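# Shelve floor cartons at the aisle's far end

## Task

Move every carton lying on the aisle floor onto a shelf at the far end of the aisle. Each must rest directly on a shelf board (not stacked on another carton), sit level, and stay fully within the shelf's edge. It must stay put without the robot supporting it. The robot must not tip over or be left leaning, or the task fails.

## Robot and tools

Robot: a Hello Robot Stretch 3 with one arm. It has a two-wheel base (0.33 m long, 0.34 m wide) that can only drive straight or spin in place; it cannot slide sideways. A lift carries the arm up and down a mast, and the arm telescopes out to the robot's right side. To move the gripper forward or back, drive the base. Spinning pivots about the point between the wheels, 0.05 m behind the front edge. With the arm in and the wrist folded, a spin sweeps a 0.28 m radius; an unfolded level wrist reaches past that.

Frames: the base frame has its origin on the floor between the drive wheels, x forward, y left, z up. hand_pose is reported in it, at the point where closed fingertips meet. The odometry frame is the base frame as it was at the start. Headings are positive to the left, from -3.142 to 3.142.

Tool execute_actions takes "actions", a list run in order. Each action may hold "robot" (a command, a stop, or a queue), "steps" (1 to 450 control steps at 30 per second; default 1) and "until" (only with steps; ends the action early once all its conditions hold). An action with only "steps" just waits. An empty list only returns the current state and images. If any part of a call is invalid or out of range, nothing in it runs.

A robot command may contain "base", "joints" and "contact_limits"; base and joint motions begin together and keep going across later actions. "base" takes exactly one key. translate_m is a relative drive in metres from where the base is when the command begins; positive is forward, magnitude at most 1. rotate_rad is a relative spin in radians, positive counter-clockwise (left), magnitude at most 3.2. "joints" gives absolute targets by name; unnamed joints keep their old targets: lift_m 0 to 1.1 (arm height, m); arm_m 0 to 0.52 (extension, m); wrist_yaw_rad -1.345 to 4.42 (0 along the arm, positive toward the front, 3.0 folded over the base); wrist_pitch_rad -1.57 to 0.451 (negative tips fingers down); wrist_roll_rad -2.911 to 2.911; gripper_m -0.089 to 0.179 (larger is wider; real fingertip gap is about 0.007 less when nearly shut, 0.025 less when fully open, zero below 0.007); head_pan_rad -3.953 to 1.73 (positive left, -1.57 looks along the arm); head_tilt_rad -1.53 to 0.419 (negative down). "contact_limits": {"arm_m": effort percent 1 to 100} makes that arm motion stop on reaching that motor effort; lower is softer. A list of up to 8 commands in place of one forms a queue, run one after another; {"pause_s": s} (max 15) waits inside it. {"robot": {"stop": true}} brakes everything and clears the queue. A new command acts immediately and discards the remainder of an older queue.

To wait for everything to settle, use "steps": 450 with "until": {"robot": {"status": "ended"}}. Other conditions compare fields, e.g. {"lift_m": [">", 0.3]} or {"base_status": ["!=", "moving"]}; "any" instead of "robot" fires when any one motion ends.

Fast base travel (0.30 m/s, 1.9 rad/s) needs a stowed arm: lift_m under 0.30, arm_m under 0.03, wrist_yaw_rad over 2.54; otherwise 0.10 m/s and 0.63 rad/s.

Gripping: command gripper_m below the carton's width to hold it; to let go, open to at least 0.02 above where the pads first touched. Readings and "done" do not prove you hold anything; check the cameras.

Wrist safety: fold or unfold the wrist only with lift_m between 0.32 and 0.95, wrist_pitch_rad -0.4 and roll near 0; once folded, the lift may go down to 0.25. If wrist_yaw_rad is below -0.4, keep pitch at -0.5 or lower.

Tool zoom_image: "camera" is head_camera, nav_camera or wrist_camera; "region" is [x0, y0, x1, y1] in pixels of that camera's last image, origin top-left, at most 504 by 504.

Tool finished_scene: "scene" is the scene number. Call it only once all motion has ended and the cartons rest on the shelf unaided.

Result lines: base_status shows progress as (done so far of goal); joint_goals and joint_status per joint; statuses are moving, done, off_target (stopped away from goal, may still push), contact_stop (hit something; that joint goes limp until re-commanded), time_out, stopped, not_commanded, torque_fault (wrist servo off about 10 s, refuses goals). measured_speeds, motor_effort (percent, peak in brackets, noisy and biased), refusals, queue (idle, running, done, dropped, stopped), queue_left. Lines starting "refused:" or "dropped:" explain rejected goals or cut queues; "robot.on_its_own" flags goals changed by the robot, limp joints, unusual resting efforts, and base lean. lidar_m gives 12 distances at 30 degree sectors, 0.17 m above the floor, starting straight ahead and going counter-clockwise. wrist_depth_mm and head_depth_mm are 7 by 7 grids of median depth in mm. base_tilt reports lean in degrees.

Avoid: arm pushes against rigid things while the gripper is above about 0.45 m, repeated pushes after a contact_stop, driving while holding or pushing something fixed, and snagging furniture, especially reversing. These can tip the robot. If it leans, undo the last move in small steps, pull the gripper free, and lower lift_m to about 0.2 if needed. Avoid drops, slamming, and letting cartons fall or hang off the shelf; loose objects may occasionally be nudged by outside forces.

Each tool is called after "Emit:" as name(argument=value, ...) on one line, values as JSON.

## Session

Emit:
execute_actions(actions=[{"robot":{"joints":{"head_pan_rad":-1.2,"head_tilt_rad":-0.6}},"steps":200,"until":{"robot":{"status":"ended"}}}])

Scene clock: 1.17 s.
robot.base_odometry: x=+0.000 y=+0.000 heading=+0.000 (m, m, rad; robot's odometry frame)
robot.turned_by_wheels: +0.000 (rad since the last result)
robot.turned_by_imu: +0.000 (rad since the last result)
robot.base_tilt: forward=-0.8 right=+0.9 (deg)
robot.lidar_m: 2.05 2.01 1.40 1.16 1.09 1.13 1.76 1.72 1.84 1.42 1.83 1.58
robot.head_depth_mm: 1549 1712 1826 1294 1906 1521 1277 / 1551 1705 1619 1603 1775 1516 1266 / 1546 1700 1588 2129 1862 1503 1270 / 1546 1713 1554 2142 1840 1481 1251 / 1544 1697 1520 2107 1840 1479 1243 / 1545 1701 1491 2109 1818 1466 1230 / 1550 1699 1458 2071 1790 1454 1227
robot.base_status: not_commanded
robot.joint_positions: lift_m=+0.326 arm_m=-0.002 wrist_yaw_rad=+3.037 wrist_pitch_rad=-0.535 wrist_roll_rad=-0.013 gripper_m=+0.037 head_pan_rad=-1.193 head_tilt_rad=-0.592
robot.joint_goals: lift_m=+0.326 arm_m=-0.002 wrist_yaw_rad=+3.037 wrist_pitch_rad=-0.535 wrist_roll_rad=-0.013 gripper_m=+0.037 head_pan_rad=-1.200 head_tilt_rad=-0.600
robot.joint_status: lift_m=not_commanded arm_m=not_commanded wrist_yaw_rad=not_commanded wrist_pitch_rad=not_commanded wrist_roll_rad=not_commanded gripper_m=not_commanded head_pan_rad=done head_tilt_rad=done
robot.measured_speeds: translate_m=+0.000 rotate_rad=+0.000 lift_m=+0.000 arm_m=+0.000 wrist_yaw_rad=+0.000 wrist_pitch_rad=+0.000 wrist_roll_rad=+0.000 head_pan_rad=+0.000 head_tilt_rad=+0.000
robot: refusals=0 queue=done queue_left=0
robot.motor_effort: left_wheel=+0(1) right_wheel=+1(1) lift_m=+34(34) arm_m=+0(0) wrist_yaw_rad=+0(1) wrist_pitch_rad=+6(5) wrist_roll_rad=+0(0) gripper_m=+0(0) head_pan_rad=-2(35) head_tilt_rad=-2(22) (%)
robot.hand_pose: x=+0.0005 y=+0.0645 z=+0.3138 quat_wxyz=(+0.222, +0.686, +0.153, +0.676) (m; robot's base frame)
robot.wrist_depth_mm: - - - - - - - / - - - - 945 902 875 / 852 818 812 787 755 735 717 / 704 682 670 663 635 613 598 / 593 584 - 564 550 530 523 / 520 517 - - 471 471 457 / 463 - - - 426 414 407
pictures: head_camera (sideways: a quarter turn clockwise sets it upright), nav_camera (sideways: a quarter turn counterclockwise sets it upright), wrist_camera
camera_calibration (this result's frames):
head_camera: T_world_to_cam=[[-0.25173, 0.457105, -0.853046, 1.12982], [0.918146, 0.391493, -0.0611587, 0.0813171], [0.306006, -0.798616, -0.51824, 0.630799], [0, 0, 0, 1]] pos_world=[0.0167199, -0.0445145, 1.29567]
nav_camera: T_world_to_cam=[[0.284757, -0.529803, 0.798888, -1.00282], [-0.912112, -0.406129, 0.05578, -0.0122095], [0.294899, -0.744559, -0.598888, 0.735796], [0, 0, 0, 1]] pos_world=[0.0574387, 0.0115866, 1.24248]
wrist_camera: T_world_to_cam=[[0.98144, -0.187048, -0.0422917, 0.021466], [-0.158903, -0.669755, -0.725381, 0.295021], [0.107356, 0.718638, -0.687047, 0.334058], [0, 0, 0, 1]] pos_world=[-0.010051, -0.0384598, 0.444425]
Images, in order (width x height): head_camera 896x504, nav_camera 672x504, wrist_camera 644x364.

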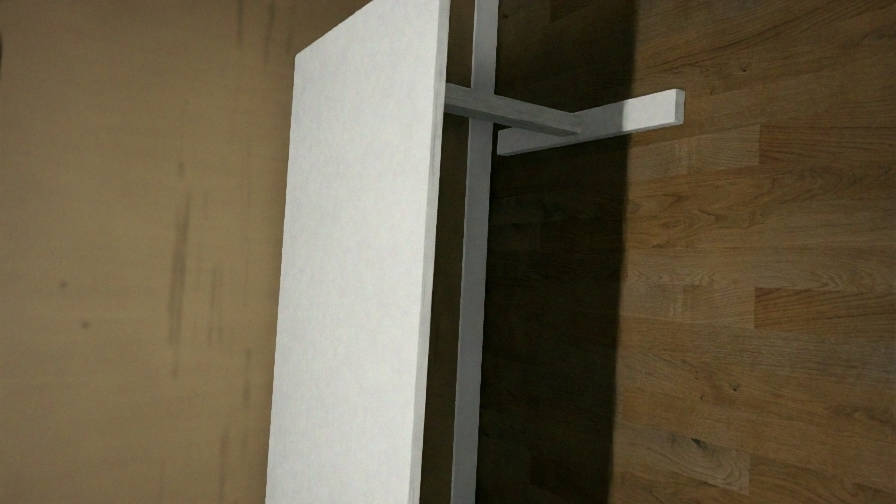

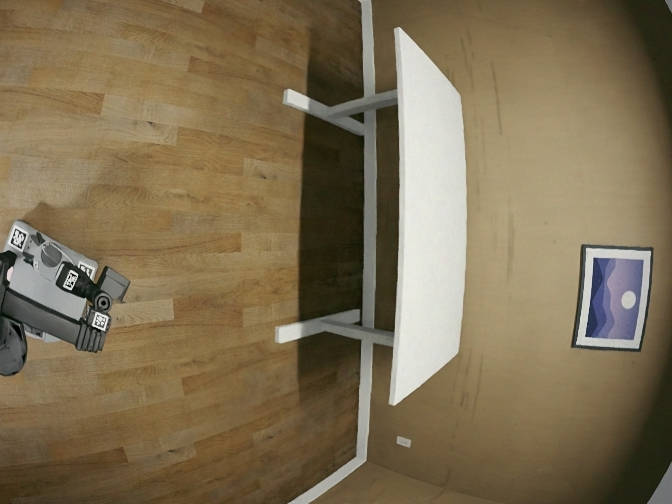

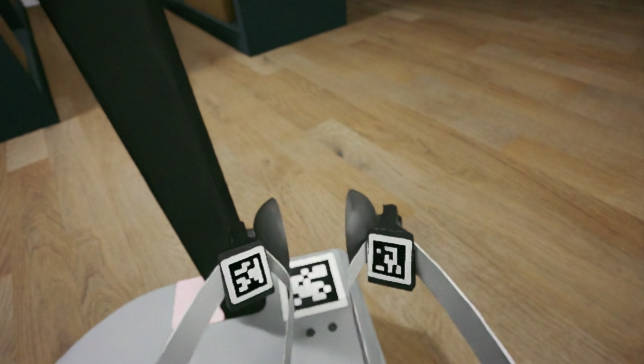

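Shelves are to the left.

Emit:
execute_actions(actions=[{"robot":{"joints":{"head_pan_rad":1.2,"head_tilt_rad":-0.55}},"steps":200,"until":{"robot":{"status":"ended"}}}])

Scene clock: 4.57 s.
robot.base_odometry: x=+0.000 y=+0.000 heading=+0.000 (m, m, rad; robot's odometry frame)
robot.turned_by_wheels: +0.000 (rad since the last result)
robot.turned_by_imu: +0.000 (rad since the last result)
robot.base_tilt: forward=-0.8 right=+1.0 (deg)
robot.lidar_m: 2.06 2.01 1.40 1.16 1.08 1.13 1.76 1.72 1.83 1.42 1.83 1.59
robot.head_depth_mm: 1919 2040 2159 2350 1986 1586 1310 / 2063 2215 2419 2497 1971 1564 1302 / 2277 2438 2671 2617 1941 1545 1293 / 2496 2729 2927 2603 1925 1541 1268 / 1141 1252 1388 1568 1739 1517 1271 / 1047 1144 1251 1385 1559 1503 1260 / 970 1056 1149 1263 1448 1488 1247
robot.base_status: not_commanded
robot.joint_positions: lift_m=+0.326 arm_m=-0.002 wrist_yaw_rad=+3.037 wrist_pitch_rad=-0.535 wrist_roll_rad=-0.013 gripper_m=+0.037 head_pan_rad=+1.193 head_tilt_rad=-0.557
robot.joint_goals: lift_m=+0.326 arm_m=-0.002 wrist_yaw_rad=+3.037 wrist_pitch_rad=-0.535 wrist_roll_rad=-0.013 gripper_m=+0.037 head_pan_rad=+1.200 head_tilt_rad=-0.550
robot.joint_status: lift_m=not_commanded arm_m=not_commanded wrist_yaw_rad=not_commanded wrist_pitch_rad=not_commanded wrist_roll_rad=not_commanded gripper_m=not_commanded head_pan_rad=done head_tilt_rad=done
robot.measured_speeds: translate_m=+0.000 rotate_rad=+0.000 lift_m=+0.000 arm_m=+0.000 wrist_yaw_rad=+0.000 wrist_pitch_rad=+0.000 wrist_roll_rad=+0.000 head_pan_rad=+0.000 head_tilt_rad=+0.000
robot: refusals=0 queue=done queue_left=0
robot.motor_effort: left_wheel=+0(0) right_wheel=+1(1) lift_m=+34(34) arm_m=+0(0) wrist_yaw_rad=+1(0) wrist_pitch_rad=+6(5) wrist_roll_rad=+0(0) gripper_m=+1(0) head_pan_rad=+2(35) head_tilt_rad=+2(7) (%)
robot.hand_pose: x=+0.0005 y=+0.0645 z=+0.3138 quat_wxyz=(+0.222, +0.686, +0.153, +0.676) (m; robot's base frame)
robot.wrist_depth_mm: - - - - - - - / - - - - 935 908 859 / 837 824 808 778 751 733 708 / 712 692 668 658 620 620 597 / 601 579 - 569 559 531 524 / 518 518 - - 465 464 459 / 458 - - - 420 420 407
pictures: head_camera (sideways: a quarter turn clockwise sets it upright), nav_camera (sideways: a quarter turn counterclockwise sets it upright), wrist_camera
camera_calibration (this result's frames):
head_camera: T_world_to_cam=[[-0.119221, -0.476971, -0.870796, 1.15216], [-0.935777, 0.347099, -0.0620023, 0.0937271], [0.331825, 0.807479, -0.48772, 0.590931], [0, 0, 0, 1]] pos_world=[0.0289837, 0.0398493, 1.29732]
nav_camera: T_world_to_cam=[[0.145755, 0.554252, 0.819488, -1.02883], [0.941494, -0.332143, 0.0571859, -0.0253495], [0.303882, 0.763208, -0.570236, 0.698467], [0, 0, 0, 1]] pos_world=[-0.0384282, 0.0287359, 1.24285]
wrist_camera: T_world_to_cam=[[0.98144, -0.187048, -0.0422917, 0.0214661], [-0.158903, -0.669755, -0.725381, 0.295021], [0.107356, 0.718638, -0.687047, 0.334058], [0, 0, 0, 1]] pos_world=[-0.010051, -0.0384598, 0.444425]
Images, in order (width x height): head_camera 896x504, nav_camera 672x504, wrist_camera 644x364.

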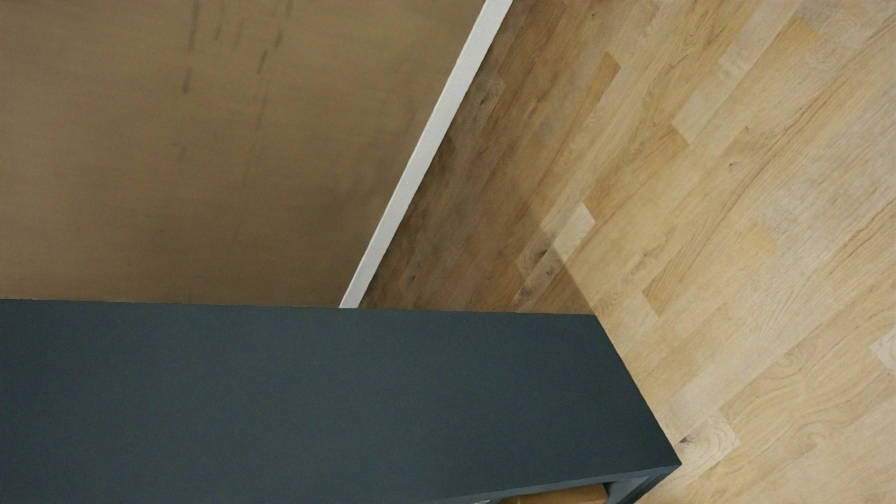

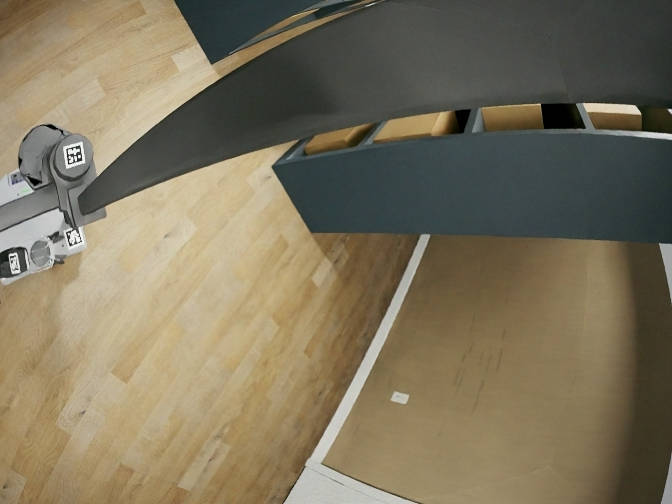

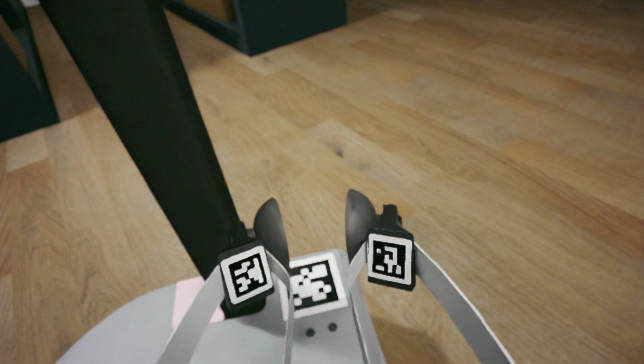

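Emit:
execute_actions(actions=[{"robot":[{"base":{"rotate_rad":1.735},"joints":{"lift_m":0.28,"head_pan_rad":0,"head_tilt_rad":-0.7}},{"base":{"translate_m":0.75}},{"base":{"rotate_rad":0.26}}],"steps":450,"until":{"robot":{"status":"ended"}}}])

Scene clock: 15.33 s.
robot.base_odometry: x=-0.122 y=+0.740 heading=+1.995 (m, m, rad; robot's odometry frame)
robot.turned_by_wheels: +1.995 (rad since the last result)
robot.turned_by_imu: +1.984 (rad since the last result)
robot.base_tilt: forward=-0.9 right=+1.0 (deg)
robot.lidar_m: 0.45 0.46 0.49 1.93 2.00 2.17 2.56 2.19 1.91 1.83 0.49 0.42
robot.head_depth_mm: 1002 911 1223 877 795 777 715 / 1739 1978 1344 1351 1214 1101 1115 / 1860 2091 2299 2013 1641 1404 1194 / 1879 2089 2407 2112 1621 1396 1199 / 1895 2106 2364 2061 1464 1195 1087 / 1358 2025 1637 1618 1606 1374 1129 / 1041 1104 1245 1106 1292 1226 1150
robot.base_status: done (rotate_rad +0.2598 of +0.2600)
robot.joint_positions: lift_m=+0.280 arm_m=-0.002 wrist_yaw_rad=+3.037 wrist_pitch_rad=-0.536 wrist_roll_rad=-0.013 gripper_m=+0.037 head_pan_rad=+0.007 head_tilt_rad=-0.692
robot.joint_goals: lift_m=+0.280 arm_m=-0.002 wrist_yaw_rad=+3.037 wrist_pitch_rad=-0.536 wrist_roll_rad=-0.013 gripper_m=+0.037 head_pan_rad=+0.000 head_tilt_rad=-0.700
robot.joint_status: lift_m=done arm_m=not_commanded wrist_yaw_rad=not_commanded wrist_pitch_rad=not_commanded wrist_roll_rad=not_commanded gripper_m=not_commanded head_pan_rad=done head_tilt_rad=done
robot.measured_speeds: translate_m=+0.000 rotate_rad=+0.000 lift_m=+0.000 arm_m=+0.000 wrist_yaw_rad=+0.000 wrist_pitch_rad=+0.000 wrist_roll_rad=+0.000 head_pan_rad=+0.000 head_tilt_rad=+0.000
robot: refusals=0 queue=done queue_left=0
robot.motor_effort: left_wheel=-3(11) right_wheel=+5(18) lift_m=+30(34) arm_m=-1(1) wrist_yaw_rad=+0(1) wrist_pitch_rad=+6(6) wrist_roll_rad=+0(0) gripper_m=+0(0) head_pan_rad=-3(35) head_tilt_rad=-2(13) (%)
robot.hand_pose: x=+0.0004 y=+0.0642 z=+0.2672 quat_wxyz=(+0.222, +0.686, +0.153, +0.676) (m; robot's base frame)
robot.wrist_depth_mm: - - - - 690 459 487 / - - 922 862 732 512 547 / 793 723 724 706 665 562 598 / 637 626 600 588 568 553 539 / 539 523 - - 487 468 455 / 469 - - - 419 418 412 / - - - - 381 374 366
pictures: head_camera (sideways: a quarter turn clockwise sets it upright), nav_camera (sideways: a quarter turn counterclockwise sets it upright), wrist_camera
camera_calibration (this result's frames):
head_camera: T_world_to_cam=[[-0.600005, -0.0693988, -0.79698, 1.05885], [-0.037872, 0.997577, -0.0583543, 0.08349], [0.799099, -0.0048296, -0.60118, 0.735697], [0, 0, 0, 1]] pos_world=[0.0505795, -0.00625201, 1.29104]
nav_camera: T_world_to_cam=[[0.673915, 0.0737741, 0.735117, -0.922072], [0.0530828, -0.997265, 0.0514192, -0.0124129], [0.7369, 0.00436987, -0.675988, 0.833392], [0, 0, 0, 1]] pos_world=[0.00793033, 0.0520043, 1.24183]
wrist_camera: T_world_to_cam=[[0.981433, -0.187109, -0.042173, 0.0194469], [-0.159011, -0.670777, -0.724412, 0.260889], [0.107255, 0.717668, -0.688076, 0.302572], [0, 0, 0, 1]] pos_world=[-0.0100539, -0.0385087, 0.398004]
Images, in order (width x height): head_camera 896x504, nav_camera 672x504, wrist_camera 644x364.

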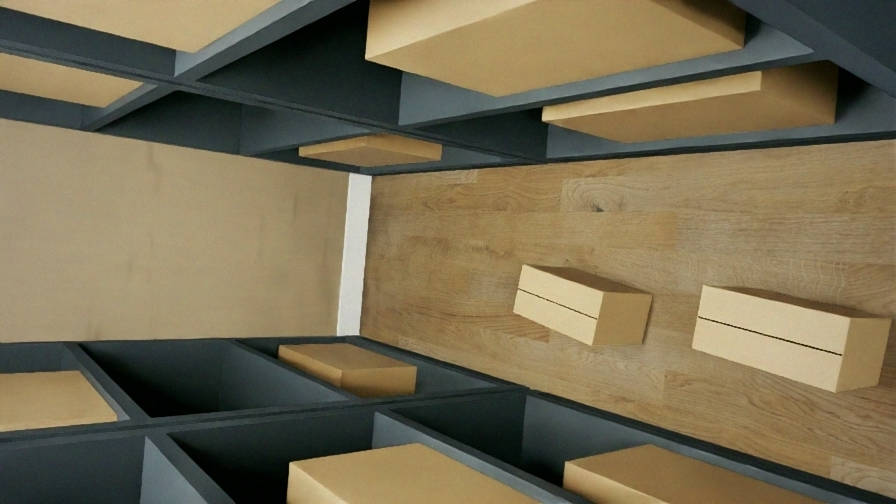

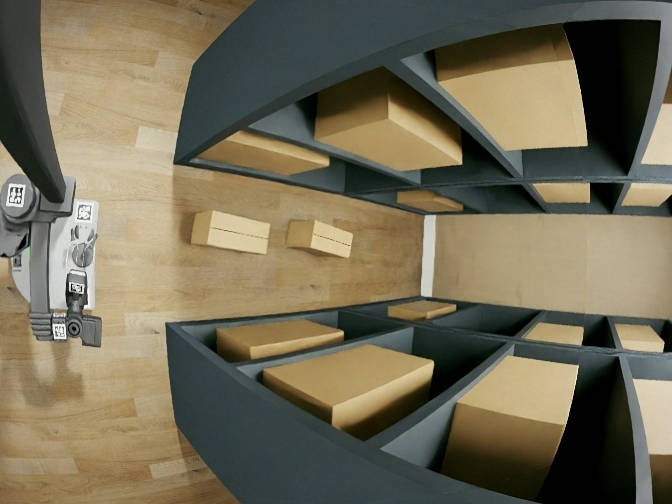

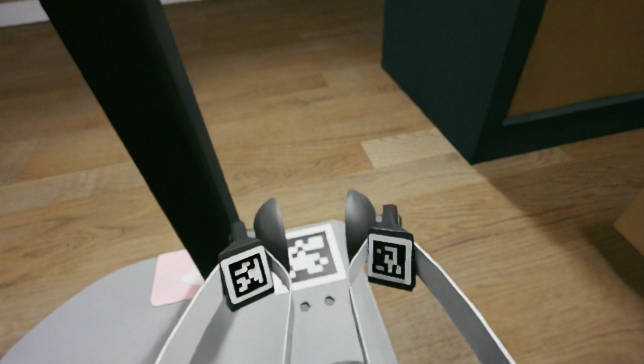

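Emit:
execute_actions(actions=[{"robot":[{"base":{"rotate_rad":1.57},"joints":{"lift_m":0.45,"wrist_pitch_rad":-0.4,"wrist_roll_rad":0,"head_pan_rad":-1.57,"head_tilt_rad":-0.9}},{"base":{"translate_m":0.11},"joints":{"wrist_yaw_rad":0,"gripper_m":0.179}},{"joints":{"arm_m":0.32,"wrist_pitch_rad":-0.9,"lift_m":0.38}}],"steps":450,"until":{"robot":{"status":"ended"}}}])

Scene clock: 31.97 s.
robot.base_odometry: x=-0.223 y=+0.695 heading=-2.719 (m, m, rad; robot's odometry frame)
robot.turned_by_wheels: +1.570 (rad since the last result)
robot.turned_by_imu: +1.564 (rad since the last result)
robot.base_tilt: forward=-0.8 right=+1.0 (deg)
robot.lidar_m: 1.82 1.88 2.55 2.15 2.21 2.02 1.94 0.50 0.51 0.45 0.42 0.47
robot.head_depth_mm: 1848 1298 1332 1259 1139 1183 1121 / 1922 2114 1946 1663 1451 1283 1129 / 1967 2288 2037 1651 1526 1270 1127 / 1986 2287 2016 1523 1241 1200 1125 / 1860 1804 1865 1639 1432 1233 1120 / 1062 1022 1058 1180 1231 1203 1113 / 664 850 781 897 844 921 1105
robot.base_status: done (translate_m +0.1100 of +0.1100)
robot.joint_positions: lift_m=+0.380 arm_m=+0.320 wrist_yaw_rad=+0.002 wrist_pitch_rad=-0.908 wrist_roll_rad=-0.004 gripper_m=+0.179 head_pan_rad=-1.563 head_tilt_rad=-0.889
robot.joint_goals: lift_m=+0.380 arm_m=+0.320 wrist_yaw_rad=+0.000 wrist_pitch_rad=-0.900 wrist_roll_rad=+0.000 gripper_m=+0.179 head_pan_rad=-1.570 head_tilt_rad=-0.900
robot.joint_status: lift_m=done arm_m=done wrist_yaw_rad=done wrist_pitch_rad=done wrist_roll_rad=done gripper_m=done head_pan_rad=done head_tilt_rad=done
robot.measured_speeds: translate_m=+0.000 rotate_rad=+0.000 lift_m=+0.000 arm_m=+0.000 wrist_yaw_rad=+0.000 wrist_pitch_rad=+0.000 wrist_roll_rad=+0.000 head_pan_rad=+0.000 head_tilt_rad=+0.000
robot: refusals=0 queue=done queue_left=0
robot.motor_effort: left_wheel=-4(12) right_wheel=+5(14) lift_m=+30(39) arm_m=+5(4) wrist_yaw_rad=-2(3) wrist_pitch_rad=+3(9) wrist_roll_rad=+2(3) gripper_m=+2(98) head_pan_rad=-3(36) head_tilt_rad=-4(13) (%)
robot.hand_pose: x=-0.0213 y=-0.6033 z=+0.3021 quat_wxyz=(+0.637, +0.311, -0.634, -0.309) (m; robot's base frame)
robot.wrist_depth_mm: 582 596 432 632 648 535 371 / 529 569 523 578 595 516 385 / 389 540 556 550 538 521 391 / 373 502 516 516 504 494 401 / 368 480 472 292 464 464 387 / 336 450 436 273 434 433 407 / - 421 411 258 413 408 399
pictures: head_camera (sideways: a quarter turn clockwise sets it upright), nav_camera (sideways: a quarter turn counterclockwise sets it upright), wrist_camera
camera_calibration (this result's frames):
head_camera: T_world_to_cam=[[-0.0710062, 0.744168, -0.664208, 0.882576], [0.997462, 0.0494984, -0.051175, 0.0678137], [-0.00520557, -0.666156, -0.745794, 0.928703], [0, 0, 0, 1]] pos_world=[-0.000138875, -0.0414806, 1.28231]
nav_camera: T_world_to_cam=[[0.0753373, -0.804553, 0.589083, -0.728131], [-0.997151, -0.0630596, 0.0413997, 0.00704979], [0.00383907, -0.590523, -0.807012, 1.00825], [0, 0, 0, 1]] pos_world=[0.0580143, 0.0100206, 1.24231]
wrist_camera: T_world_to_cam=[[-0.994995, 0.0988998, -0.0142604, 0.0393313], [0.0955206, 0.899533, -0.426282, 0.697681], [-0.0293315, -0.425511, -0.904478, 0.180716], [0, 0, 0, 1]] pos_world=[-0.0222078, -0.554581, 0.461423]
Images, in order (width x height): head_camera 896x504, nav_camera 672x504, wrist_camera 644x364.

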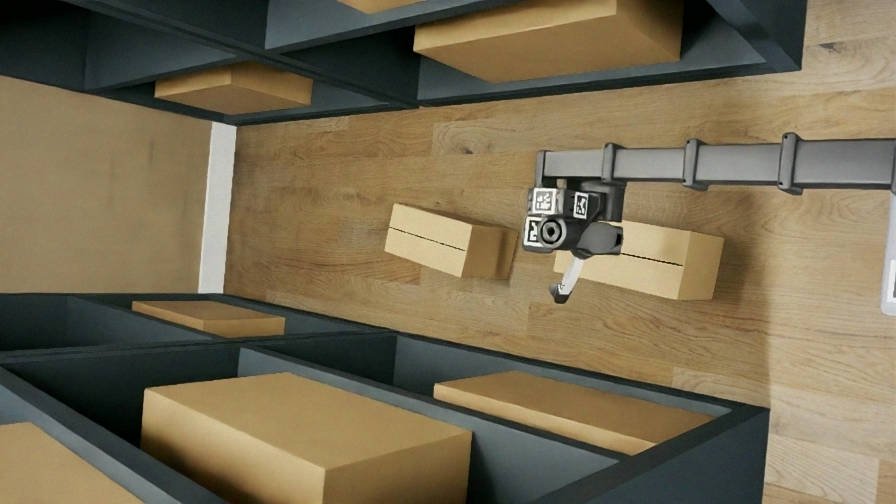

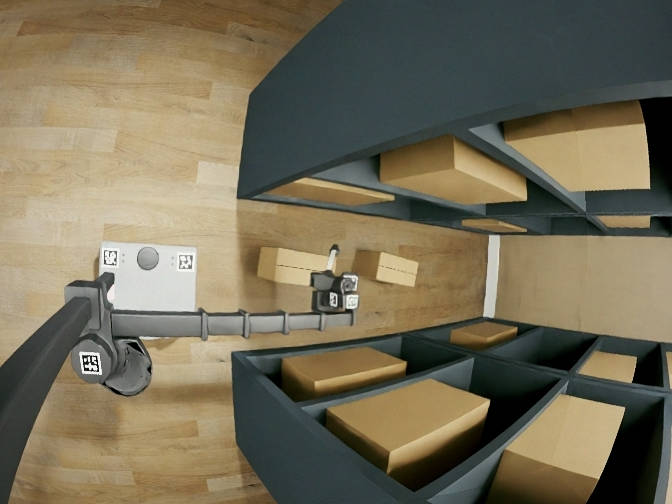

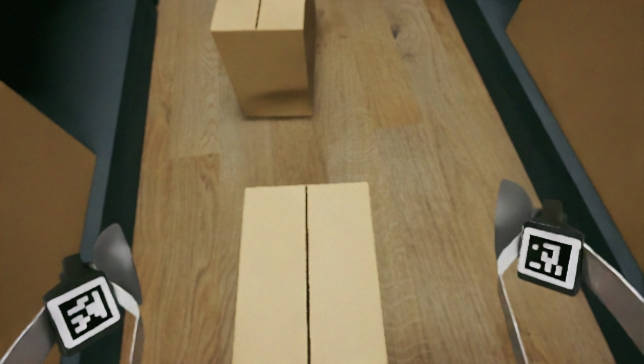

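Emit:
execute_actions(actions=[{"robot":[{"joints":{"lift_m":0.218}},{"joints":{"gripper_m":0.065}},{"pause_s":1},{"joints":{"lift_m":0.34}},{"joints":{"arm_m":0.0}},{"joints":{"wrist_yaw_rad":1.57}},{"base":{"translate_m":0.6},"joints":{"arm_m":0.12}},{"joints":{"lift_m":0.22}}],"steps":450,"until":{"robot":{"status":"ended"}}},{"steps":300,"until":{"robot":{"status":"ended"}}}])

Scene clock: 57.97 s.
robot.base_odometry: x=-0.770 y=+0.449 heading=-2.718 (m, m, rad; robot's odometry frame)
robot.turned_by_wheels: +0.000 (rad since the last result)
robot.turned_by_imu: -0.958 (rad since the last result)
robot.base_tilt: forward=-0.8 right=+1.0 (deg)
robot.lidar_m: - 0.15 1.41 1.49 2.17 2.21 2.49 2.40 0.81 0.90 0.21 0.21
robot.head_depth_mm: 794 1001 947 1613 1472 1281 1145 / 825 962 1031 1215 1433 1277 1130 / 821 986 1084 1356 1434 1282 1142 / 1099 1040 1196 1458 1449 1288 1105 / 1393 1156 1426 1598 1426 1229 1073 / 1265 1371 1632 355 416 530 746 / 1155 - - 299 347 426 553
robot.base_status: off_target (translate_m +0.6000 of +0.6000)
robot.joint_positions: lift_m=+0.220 arm_m=+0.120 wrist_yaw_rad=+1.727 wrist_pitch_rad=-1.121 wrist_roll_rad=-0.004 gripper_m=+0.099 head_pan_rad=-1.564 head_tilt_rad=-0.890
robot.joint_goals: lift_m=+0.220 arm_m=+0.120 wrist_yaw_rad=+1.724 wrist_pitch_rad=-1.112 wrist_roll_rad=+0.000 gripper_m=+0.099 head_pan_rad=-1.570 head_tilt_rad=-0.900
robot.joint_status: lift_m=done arm_m=done wrist_yaw_rad=done wrist_pitch_rad=done wrist_roll_rad=done gripper_m=done head_pan_rad=done head_tilt_rad=done
robot.measured_speeds: translate_m=+0.000 rotate_rad=+0.000 lift_m=+0.000 arm_m=+0.000 wrist_yaw_rad=+0.000 wrist_pitch_rad=+0.000 wrist_roll_rad=+0.000 head_pan_rad=+0.000 head_tilt_rad=+0.000
robot: refusals=0 queue=done queue_left=0
robot.on_its_own: wrist_yaw_rad is held at +1.724, not at your +1.570, by its stall guard, which is not easing now; wrist_pitch_rad is held at -1.112, not at your -0.900, by its stall guard, which is not easing now; gripper_m is held at +0.099, not at your +0.065, by its stall guard, which is not easing now
robot.motor_effort: left_wheel=+1(13) right_wheel=-1(60) lift_m=+29(41) arm_m=+3(15) wrist_yaw_rad=-3(70) wrist_pitch_rad=+4(89) wrist_roll_rad=+2(26) gripper_m=+1(100) head_pan_rad=-2(3) head_tilt_rad=-3(3) (%)
robot.hand_pose: x=+0.0672 y=-0.2509 z=+0.1176 quat_wxyz=(+0.675, +0.699, -0.102, +0.212) (m; robot's base frame)
robot.wrist_depth_mm: 176 74 51 - 127 328 329 / 324 152 65 52 235 317 315 / 253 307 118 69 302 304 302 / 258 296 292 131 292 292 292 / 285 285 285 282 283 282 280 / - - 275 273 273 270 271 / - - 264 264 263 262 261
pictures: head_camera (sideways: a quarter turn clockwise sets it upright), nav_camera (sideways: a quarter turn counterclockwise sets it upright), wrist_camera
camera_calibration (this result's frames):
head_camera: T_world_to_cam=[[-0.0706775, 0.745004, -0.663306, 0.881399], [0.997484, 0.0491119, -0.0511244, 0.0677476], [-0.00551162, -0.66525, -0.7466, 0.929753], [0, 0, 0, 1]] pos_world=[-0.000157695, -0.0414541, 1.28225]
nav_camera: T_world_to_cam=[[0.0749808, -0.8053, 0.588107, -0.726858], [-0.997179, -0.0626614, 0.0413326, 0.00713729], [0.00356648, -0.589547, -0.807726, 1.00918], [0, 0, 0, 1]] pos_world=[0.0580183, 0.0100694, 1.24232]
wrist_camera: T_world_to_cam=[[0.054485, -0.998488, 0.00732156, -0.258508], [-0.972546, -0.054728, -0.226182, 0.102409], [0.226241, 0.00520297, -0.974058, 0.265515], [0, 0, 0, 1]] pos_world=[0.0536126, -0.253894, 0.283682]
Images, in order (width x height): head_camera 896x504, nav_camera 672x504, wrist_camera 644x364.

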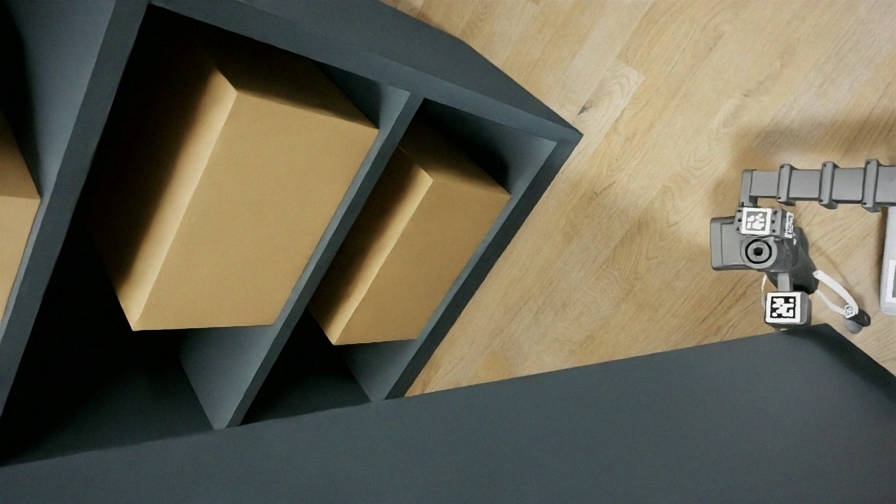

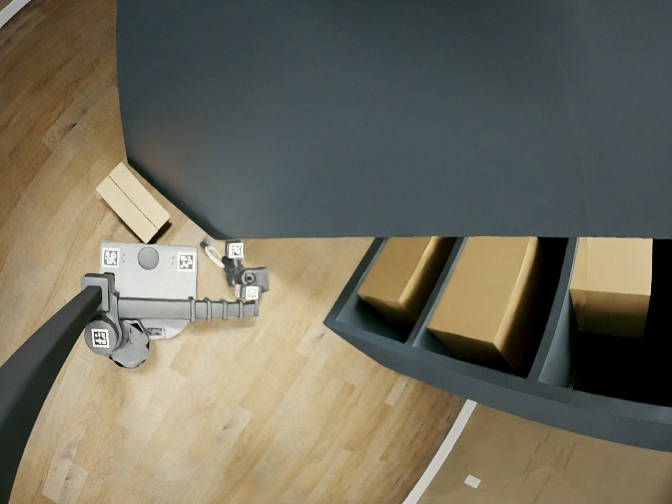

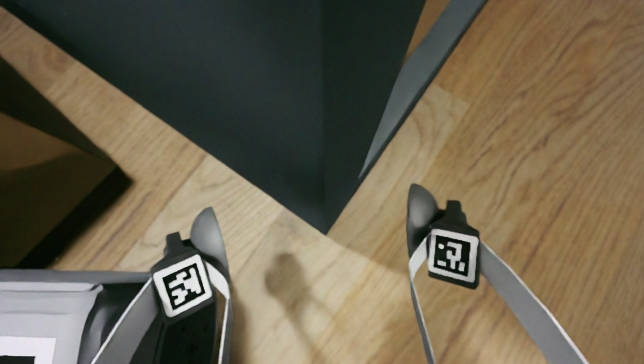

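Emit:
execute_actions(actions=[{"robot":[{"base":{"translate_m":-0.1}},{"joints":{"lift_m":0.45,"arm_m":0,"gripper_m":0.179}},{"base":{"translate_m":-0.25},"joints":{"wrist_yaw_rad":1.57,"wrist_pitch_rad":-0.9,"head_pan_rad":-0.5,"head_tilt_rad":-0.9}}],"steps":450,"until":{"robot":{"status":"ended"}}}])

Scene clock: 69.13 s.
robot.base_odometry: x=-0.451 y=+0.593 heading=-2.718 (m, m, rad; robot's odometry frame)
robot.turned_by_wheels: +0.000 (rad since the last result)
robot.turned_by_imu: +0.000 (rad since the last result)
robot.base_tilt: forward=-0.8 right=+1.0 (deg)
robot.lidar_m: 0.40 0.52 1.61 1.70 2.44 1.94 2.14 2.20 2.16 0.77 0.93 0.50
robot.head_depth_mm: 2058 2333 2070 1717 1470 1287 1135 / 2097 2348 2067 1602 1471 1278 1131 / 709 1399 1947 1694 1450 1276 1147 / 421 485 577 732 1021 1250 1119 / 427 496 591 730 957 1233 1118 / 435 508 605 754 995 1113 1109 / 442 518 622 777 1038 1111 1106
robot.base_status: done (translate_m -0.2500 of -0.2500)
robot.joint_positions: lift_m=+0.450 arm_m=+0.000 wrist_yaw_rad=+1.573 wrist_pitch_rad=-0.913 wrist_roll_rad=-0.002 gripper_m=+0.179 head_pan_rad=-0.507 head_tilt_rad=-0.890
robot.joint_goals: lift_m=+0.450 arm_m=+0.000 wrist_yaw_rad=+1.570 wrist_pitch_rad=-0.900 wrist_roll_rad=+0.000 gripper_m=+0.179 head_pan_rad=-0.500 head_tilt_rad=-0.900
robot.joint_status: lift_m=done arm_m=done wrist_yaw_rad=done wrist_pitch_rad=done wrist_roll_rad=done gripper_m=done head_pan_rad=done head_tilt_rad=done
robot.measured_speeds: translate_m=+0.000 rotate_rad=+0.000 lift_m=+0.000 arm_m=+0.000 wrist_yaw_rad=+0.000 wrist_pitch_rad=+0.000 wrist_roll_rad=+0.000 head_pan_rad=+0.000 head_tilt_rad=+0.000
robot: refusals=0 queue=done queue_left=0
robot.motor_effort: left_wheel=+1(2) right_wheel=-1(8) lift_m=+38(40) arm_m=-5(7) wrist_yaw_rad=-2(2) wrist_pitch_rad=+5(7) wrist_roll_rad=+1(2) gripper_m=+0(98) head_pan_rad=+3(34) head_tilt_rad=-3(3) (%)
robot.hand_pose: x=+0.1163 y=-0.1452 z=+0.3711 quat_wxyz=(+0.670, +0.669, -0.226, +0.230) (m; robot's base frame)
robot.wrist_depth_mm: 774 524 529 466 718 747 728 / 713 492 515 554 674 677 659 / 648 639 599 617 631 615 601 / 604 596 595 583 574 570 567 / 566 561 550 541 530 527 526 / 527 517 511 507 503 493 484 / - 483 484 479 467 465 464
pictures: head_camera (sideways: a quarter turn clockwise sets it upright), nav_camera (sideways: a quarter turn counterclockwise sets it upright), wrist_camera
camera_calibration (this result's frames):
head_camera: T_world_to_cam=[[-0.683399, 0.304944, -0.663306, 0.885137], [0.44792, 0.892611, -0.0511244, 0.0711], [0.576484, -0.332046, -0.7466, 0.926202], [0, 0, 0, 1]] pos_world=[0.0391134, -0.0258402, 1.28225]
nav_camera: T_world_to_cam=[[0.738012, -0.330858, 0.588108, -0.730903], [-0.435973, -0.89901, 0.0413326, 0.0037139], [0.51504, -0.286903, -0.807726, 1.00606], [0, 0, 0, 1]] pos_world=[0.0228727, 0.0501555, 1.24232]
wrist_camera: T_world_to_cam=[[-0.0996088, -0.994917, -0.0147475, -0.130785], [-0.901554, 0.0965133, -0.421764, 0.299506], [0.421044, -0.0287157, -0.906586, 0.448145], [0, 0, 0, 1]] pos_world=[0.0683051, -0.146158, 0.530674]
Images, in order (width x height): head_camera 896x504, nav_camera 672x504, wrist_camera 644x364.

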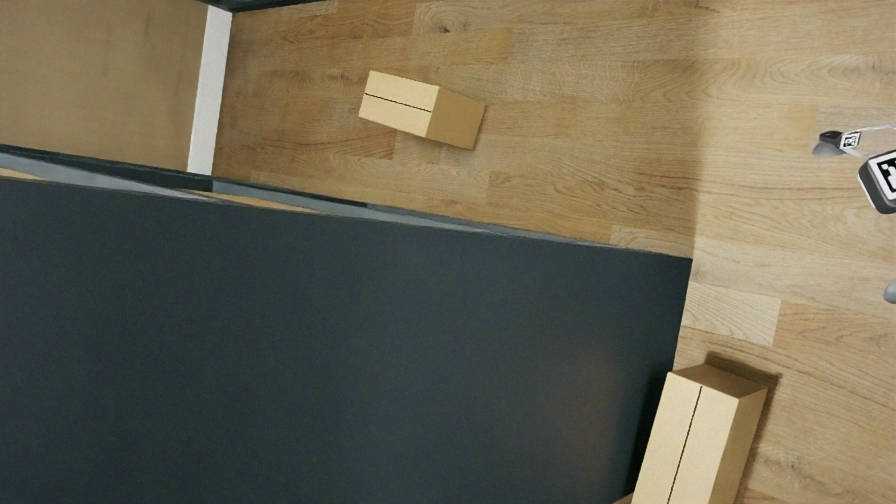

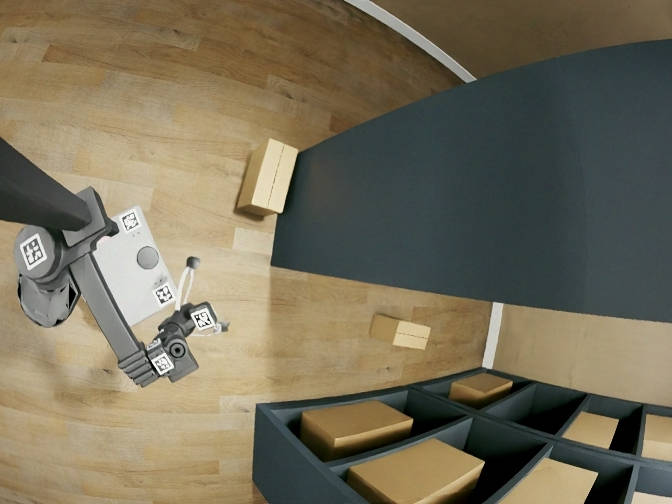

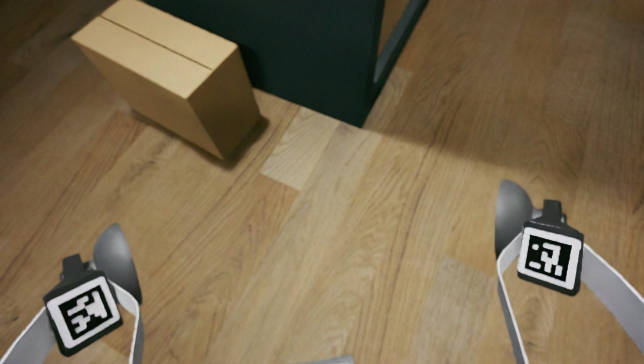

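Emit:
execute_actions(actions=[{"robot":[{"base":{"rotate_rad":-2.2},"joints":{"head_pan_rad":-1.57,"head_tilt_rad":-0.8}},{"base":{"translate_m":0.26}},{"base":{"rotate_rad":1.57}},{"base":{"translate_m":0.55}},{"base":{"rotate_rad":1.57},"joints":{"wrist_yaw_rad":0}},{"joints":{"arm_m":0.38}}],"steps":450,"until":{"robot":{"status":"ended"}}},{"steps":300,"until":{"robot":{"status":"ended"}}}])

Scene clock: 103.33 s.
robot.base_odometry: x=-0.936 y=+0.960 heading=-1.779 (m, m, rad; robot's odometry frame)
robot.turned_by_wheels: +0.940 (rad since the last result)
robot.turned_by_imu: +0.933 (rad since the last result)
robot.base_tilt: forward=-0.8 right=+1.0 (deg)
robot.lidar_m: 0.31 0.52 2.60 2.53 2.55 1.96 0.30 0.35 0.44 0.54 0.48 0.35
robot.head_depth_mm: 1085 1668 962 1039 931 917 884 / 1544 1692 1537 1621 1386 1247 1103 / 1583 1822 2062 1857 - 1319 1177 / 1590 1819 2076 1833 1560 1286 1148 / 1611 1818 2061 1829 1517 1220 1139 / 1562 1671 1460 1693 1443 1289 1135 / 887 880 980 1058 1331 1214 1079
robot.base_status: done (rotate_rad +1.5698 of +1.5700)
robot.joint_positions: lift_m=+0.450 arm_m=+0.376 wrist_yaw_rad=+0.002 wrist_pitch_rad=-0.912 wrist_roll_rad=-0.002 gripper_m=+0.179 head_pan_rad=-1.563 head_tilt_rad=-0.803
robot.joint_goals: lift_m=+0.450 arm_m=+0.380 wrist_yaw_rad=+0.000 wrist_pitch_rad=-0.900 wrist_roll_rad=+0.000 gripper_m=+0.179 head_pan_rad=-1.570 head_tilt_rad=-0.800
robot.joint_status: lift_m=done arm_m=moving wrist_yaw_rad=done wrist_pitch_rad=done wrist_roll_rad=done gripper_m=done head_pan_rad=done head_tilt_rad=done
robot.measured_speeds: translate_m=+0.000 rotate_rad=+0.000 lift_m=+0.000 arm_m=+0.036 wrist_yaw_rad=+0.000 wrist_pitch_rad=+0.000 wrist_roll_rad=+0.000 head_pan_rad=+0.000 head_tilt_rad=+0.000
robot: refusals=0 queue=running queue_left=0
robot.motor_effort: left_wheel=-4(7) right_wheel=+6(11) lift_m=+37(38) arm_m=+5(5) wrist_yaw_rad=-2(2) wrist_pitch_rad=+5(5) wrist_roll_rad=+1(1) gripper_m=+2(0) head_pan_rad=-3(35) head_tilt_rad=+1(9) (%)
robot.hand_pose: x=-0.0213 y=-0.6584 z=+0.3712 quat_wxyz=(+0.636, +0.312, -0.633, -0.311) (m; robot's base frame)
robot.wrist_depth_mm: 663 742 757 758 655 373 308 / 623 693 707 680 656 395 385 / 558 628 635 639 617 470 502 / 465 587 592 578 573 497 484 / 475 550 366 537 536 510 451 / 455 517 343 499 505 486 425 / - 477 319 468 474 459 349
pictures: head_camera (sideways: a quarter turn clockwise sets it upright), nav_camera (sideways: a quarter turn counterclockwise sets it upright), wrist_camera
camera_calibration (this result's frames):
head_camera: T_world_to_cam=[[-0.0705192, 0.684599, -0.725501, 0.962447], [0.997499, 0.0449284, -0.0545622, 0.0722291], [-0.00475762, -0.727534, -0.686055, 0.851006], [0, 0, 0, 1]] pos_world=[-0.000128727, -0.0429995, 1.28603]
nav_camera: T_world_to_cam=[[0.0748958, -0.751192, 0.655821, -0.815084], [-0.997182, -0.0592763, 0.0459834, 0.00107761], [0.00433236, -0.657417, -0.753514, 0.938688], [0, 0, 0, 1]] pos_world=[0.0580542, 0.00488945, 1.24182]
wrist_camera: T_world_to_cam=[[-0.99485, 0.100264, -0.0148492, 0.0468732], [0.0971213, 0.901068, -0.422663, 0.776367], [-0.028998, -0.421929, -0.906165, 0.222845], [0, 0, 0, 1]] pos_world=[-0.022308, -0.610234, 0.530772]
Images, in order (width x height): head_camera 896x504, nav_camera 672x504, wrist_camera 644x364.

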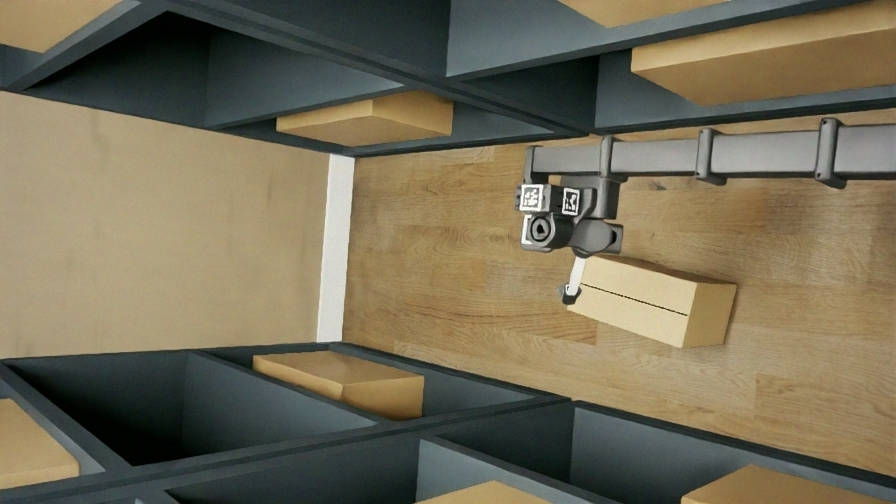

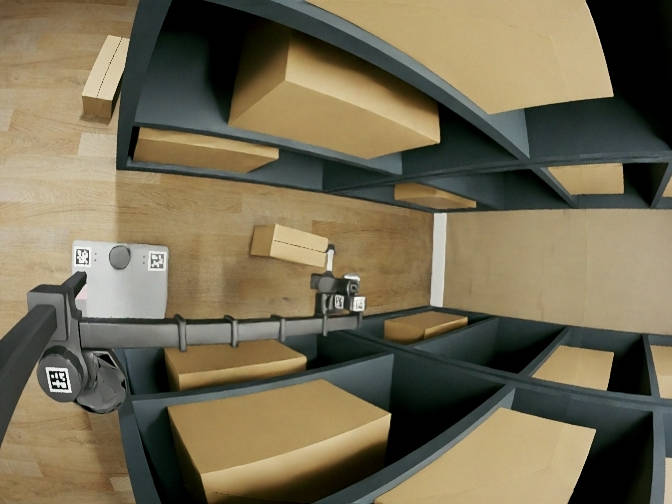

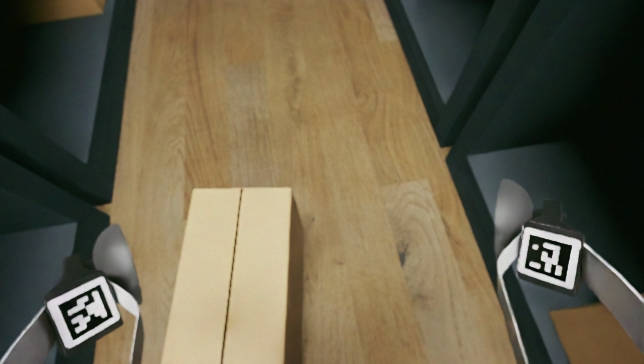

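Emit:
execute_actions(actions=[{"robot":[{"base":{"translate_m":0.09},"joints":{"arm_m":0.42,"wrist_yaw_rad":-0.12}},{"joints":{"lift_m":0.3}}],"steps":300,"until":{"robot":{"status":"ended"}}}])

Scene clock: 110.33 s.
robot.base_odometry: x=-0.955 y=+0.872 heading=-1.779 (m, m, rad; robot's odometry frame)
robot.turned_by_wheels: +0.000 (rad since the last result)
robot.turned_by_imu: -0.001 (rad since the last result)
robot.base_tilt: forward=-0.9 right=+1.0 (deg)
robot.lidar_m: 0.22 0.43 2.47 2.51 2.59 2.05 0.39 0.44 0.56 0.54 0.35 0.25
robot.head_depth_mm: 1521 1700 1423 1171 1353 1122 1077 / 1570 1759 1915 1714 1522 1318 1159 / 1580 1805 2091 1849 1577 1326 1154 / 1590 1804 2062 1835 1555 1204 1154 / 1566 1742 1977 1767 1517 1291 1136 / 917 936 995 1082 1354 1247 1114 / 710 694 905 734 768 766 851
robot.base_status: done (translate_m +0.0900 of +0.0900)
robot.joint_positions: lift_m=+0.300 arm_m=+0.420 wrist_yaw_rad=-0.117 wrist_pitch_rad=-0.912 wrist_roll_rad=-0.002 gripper_m=+0.179 head_pan_rad=-1.563 head_tilt_rad=-0.803
robot.joint_goals: lift_m=+0.300 arm_m=+0.420 wrist_yaw_rad=-0.120 wrist_pitch_rad=-0.900 wrist_roll_rad=+0.000 gripper_m=+0.179 head_pan_rad=-1.570 head_tilt_rad=-0.800
robot.joint_status: lift_m=done arm_m=done wrist_yaw_rad=done wrist_pitch_rad=done wrist_roll_rad=done gripper_m=done head_pan_rad=done head_tilt_rad=done
robot.measured_speeds: translate_m=+0.000 rotate_rad=+0.000 lift_m=+0.000 arm_m=+0.000 wrist_yaw_rad=+0.000 wrist_pitch_rad=+0.000 wrist_roll_rad=+0.000 head_pan_rad=+0.000 head_tilt_rad=+0.000
robot: refusals=0 queue=done queue_left=0
robot.motor_effort: left_wheel=-4(4) right_wheel=+5(12) lift_m=+30(35) arm_m=+4(6) wrist_yaw_rad=-3(0) wrist_pitch_rad=+5(5) wrist_roll_rad=+1(1) gripper_m=+0(1) head_pan_rad=-3(3) head_tilt_rad=+1(1) (%)
robot.hand_pose: x=-0.0377 y=-0.7015 z=+0.2215 quat_wxyz=(+0.617, +0.274, -0.651, -0.348) (m; robot's base frame)
robot.wrist_depth_mm: 481 566 557 547 540 440 327 / 445 510 499 501 491 462 372 / 415 471 465 458 449 443 363 / 397 428 231 227 417 412 360 / 376 404 213 211 386 383 369 / 340 373 199 197 360 360 352 / - 350 187 184 335 339 334
pictures: head_camera (sideways: a quarter turn clockwise sets it upright), nav_camera (sideways: a quarter turn counterclockwise sets it upright), wrist_camera
camera_calibration (this result's frames):
head_camera: T_world_to_cam=[[-0.0705183, 0.684599, -0.725501, 0.962447], [0.997499, 0.0449271, -0.0545622, 0.0722291], [-0.00475857, -0.727534, -0.686055, 0.851006], [0, 0, 0, 1]] pos_world=[-0.000128783, -0.0429995, 1.28603]
nav_camera: T_world_to_cam=[[0.0748949, -0.751192, 0.655821, -0.815084], [-0.997182, -0.059275, 0.0459834, 0.00107761], [0.0043315, -0.657417, -0.753514, 0.938688], [0, 0, 0, 1]] pos_world=[0.0580542, 0.00488938, 1.24182]
wrist_camera: T_world_to_cam=[[-0.97595, 0.21749, -0.0148519, 0.115667], [0.203251, 0.883191, -0.422686, 0.74504], [-0.0788128, -0.415539, -0.906154, 0.0711119], [0, 0, 0, 1]] pos_world=[-0.0329406, -0.653619, 0.381074]
Images, in order (width x height): head_camera 896x504, nav_camera 672x504, wrist_camera 644x364.

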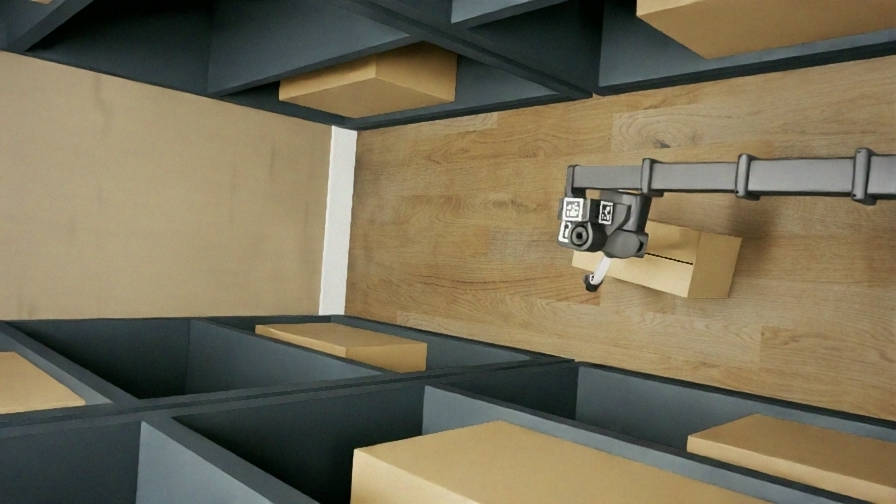

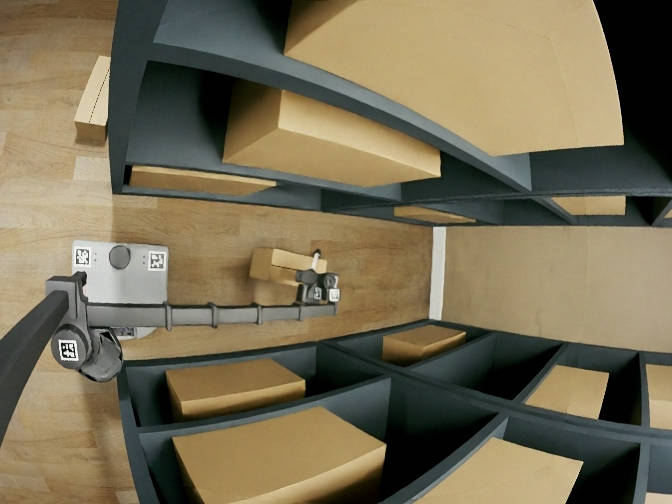

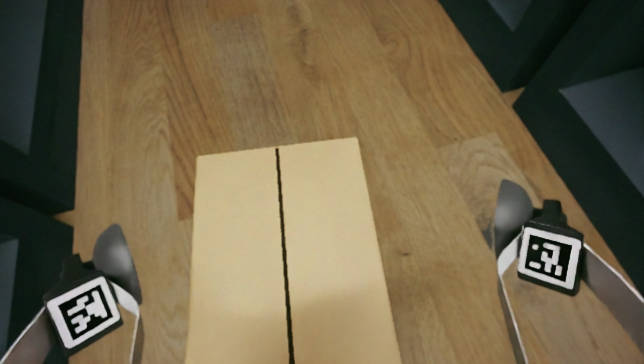

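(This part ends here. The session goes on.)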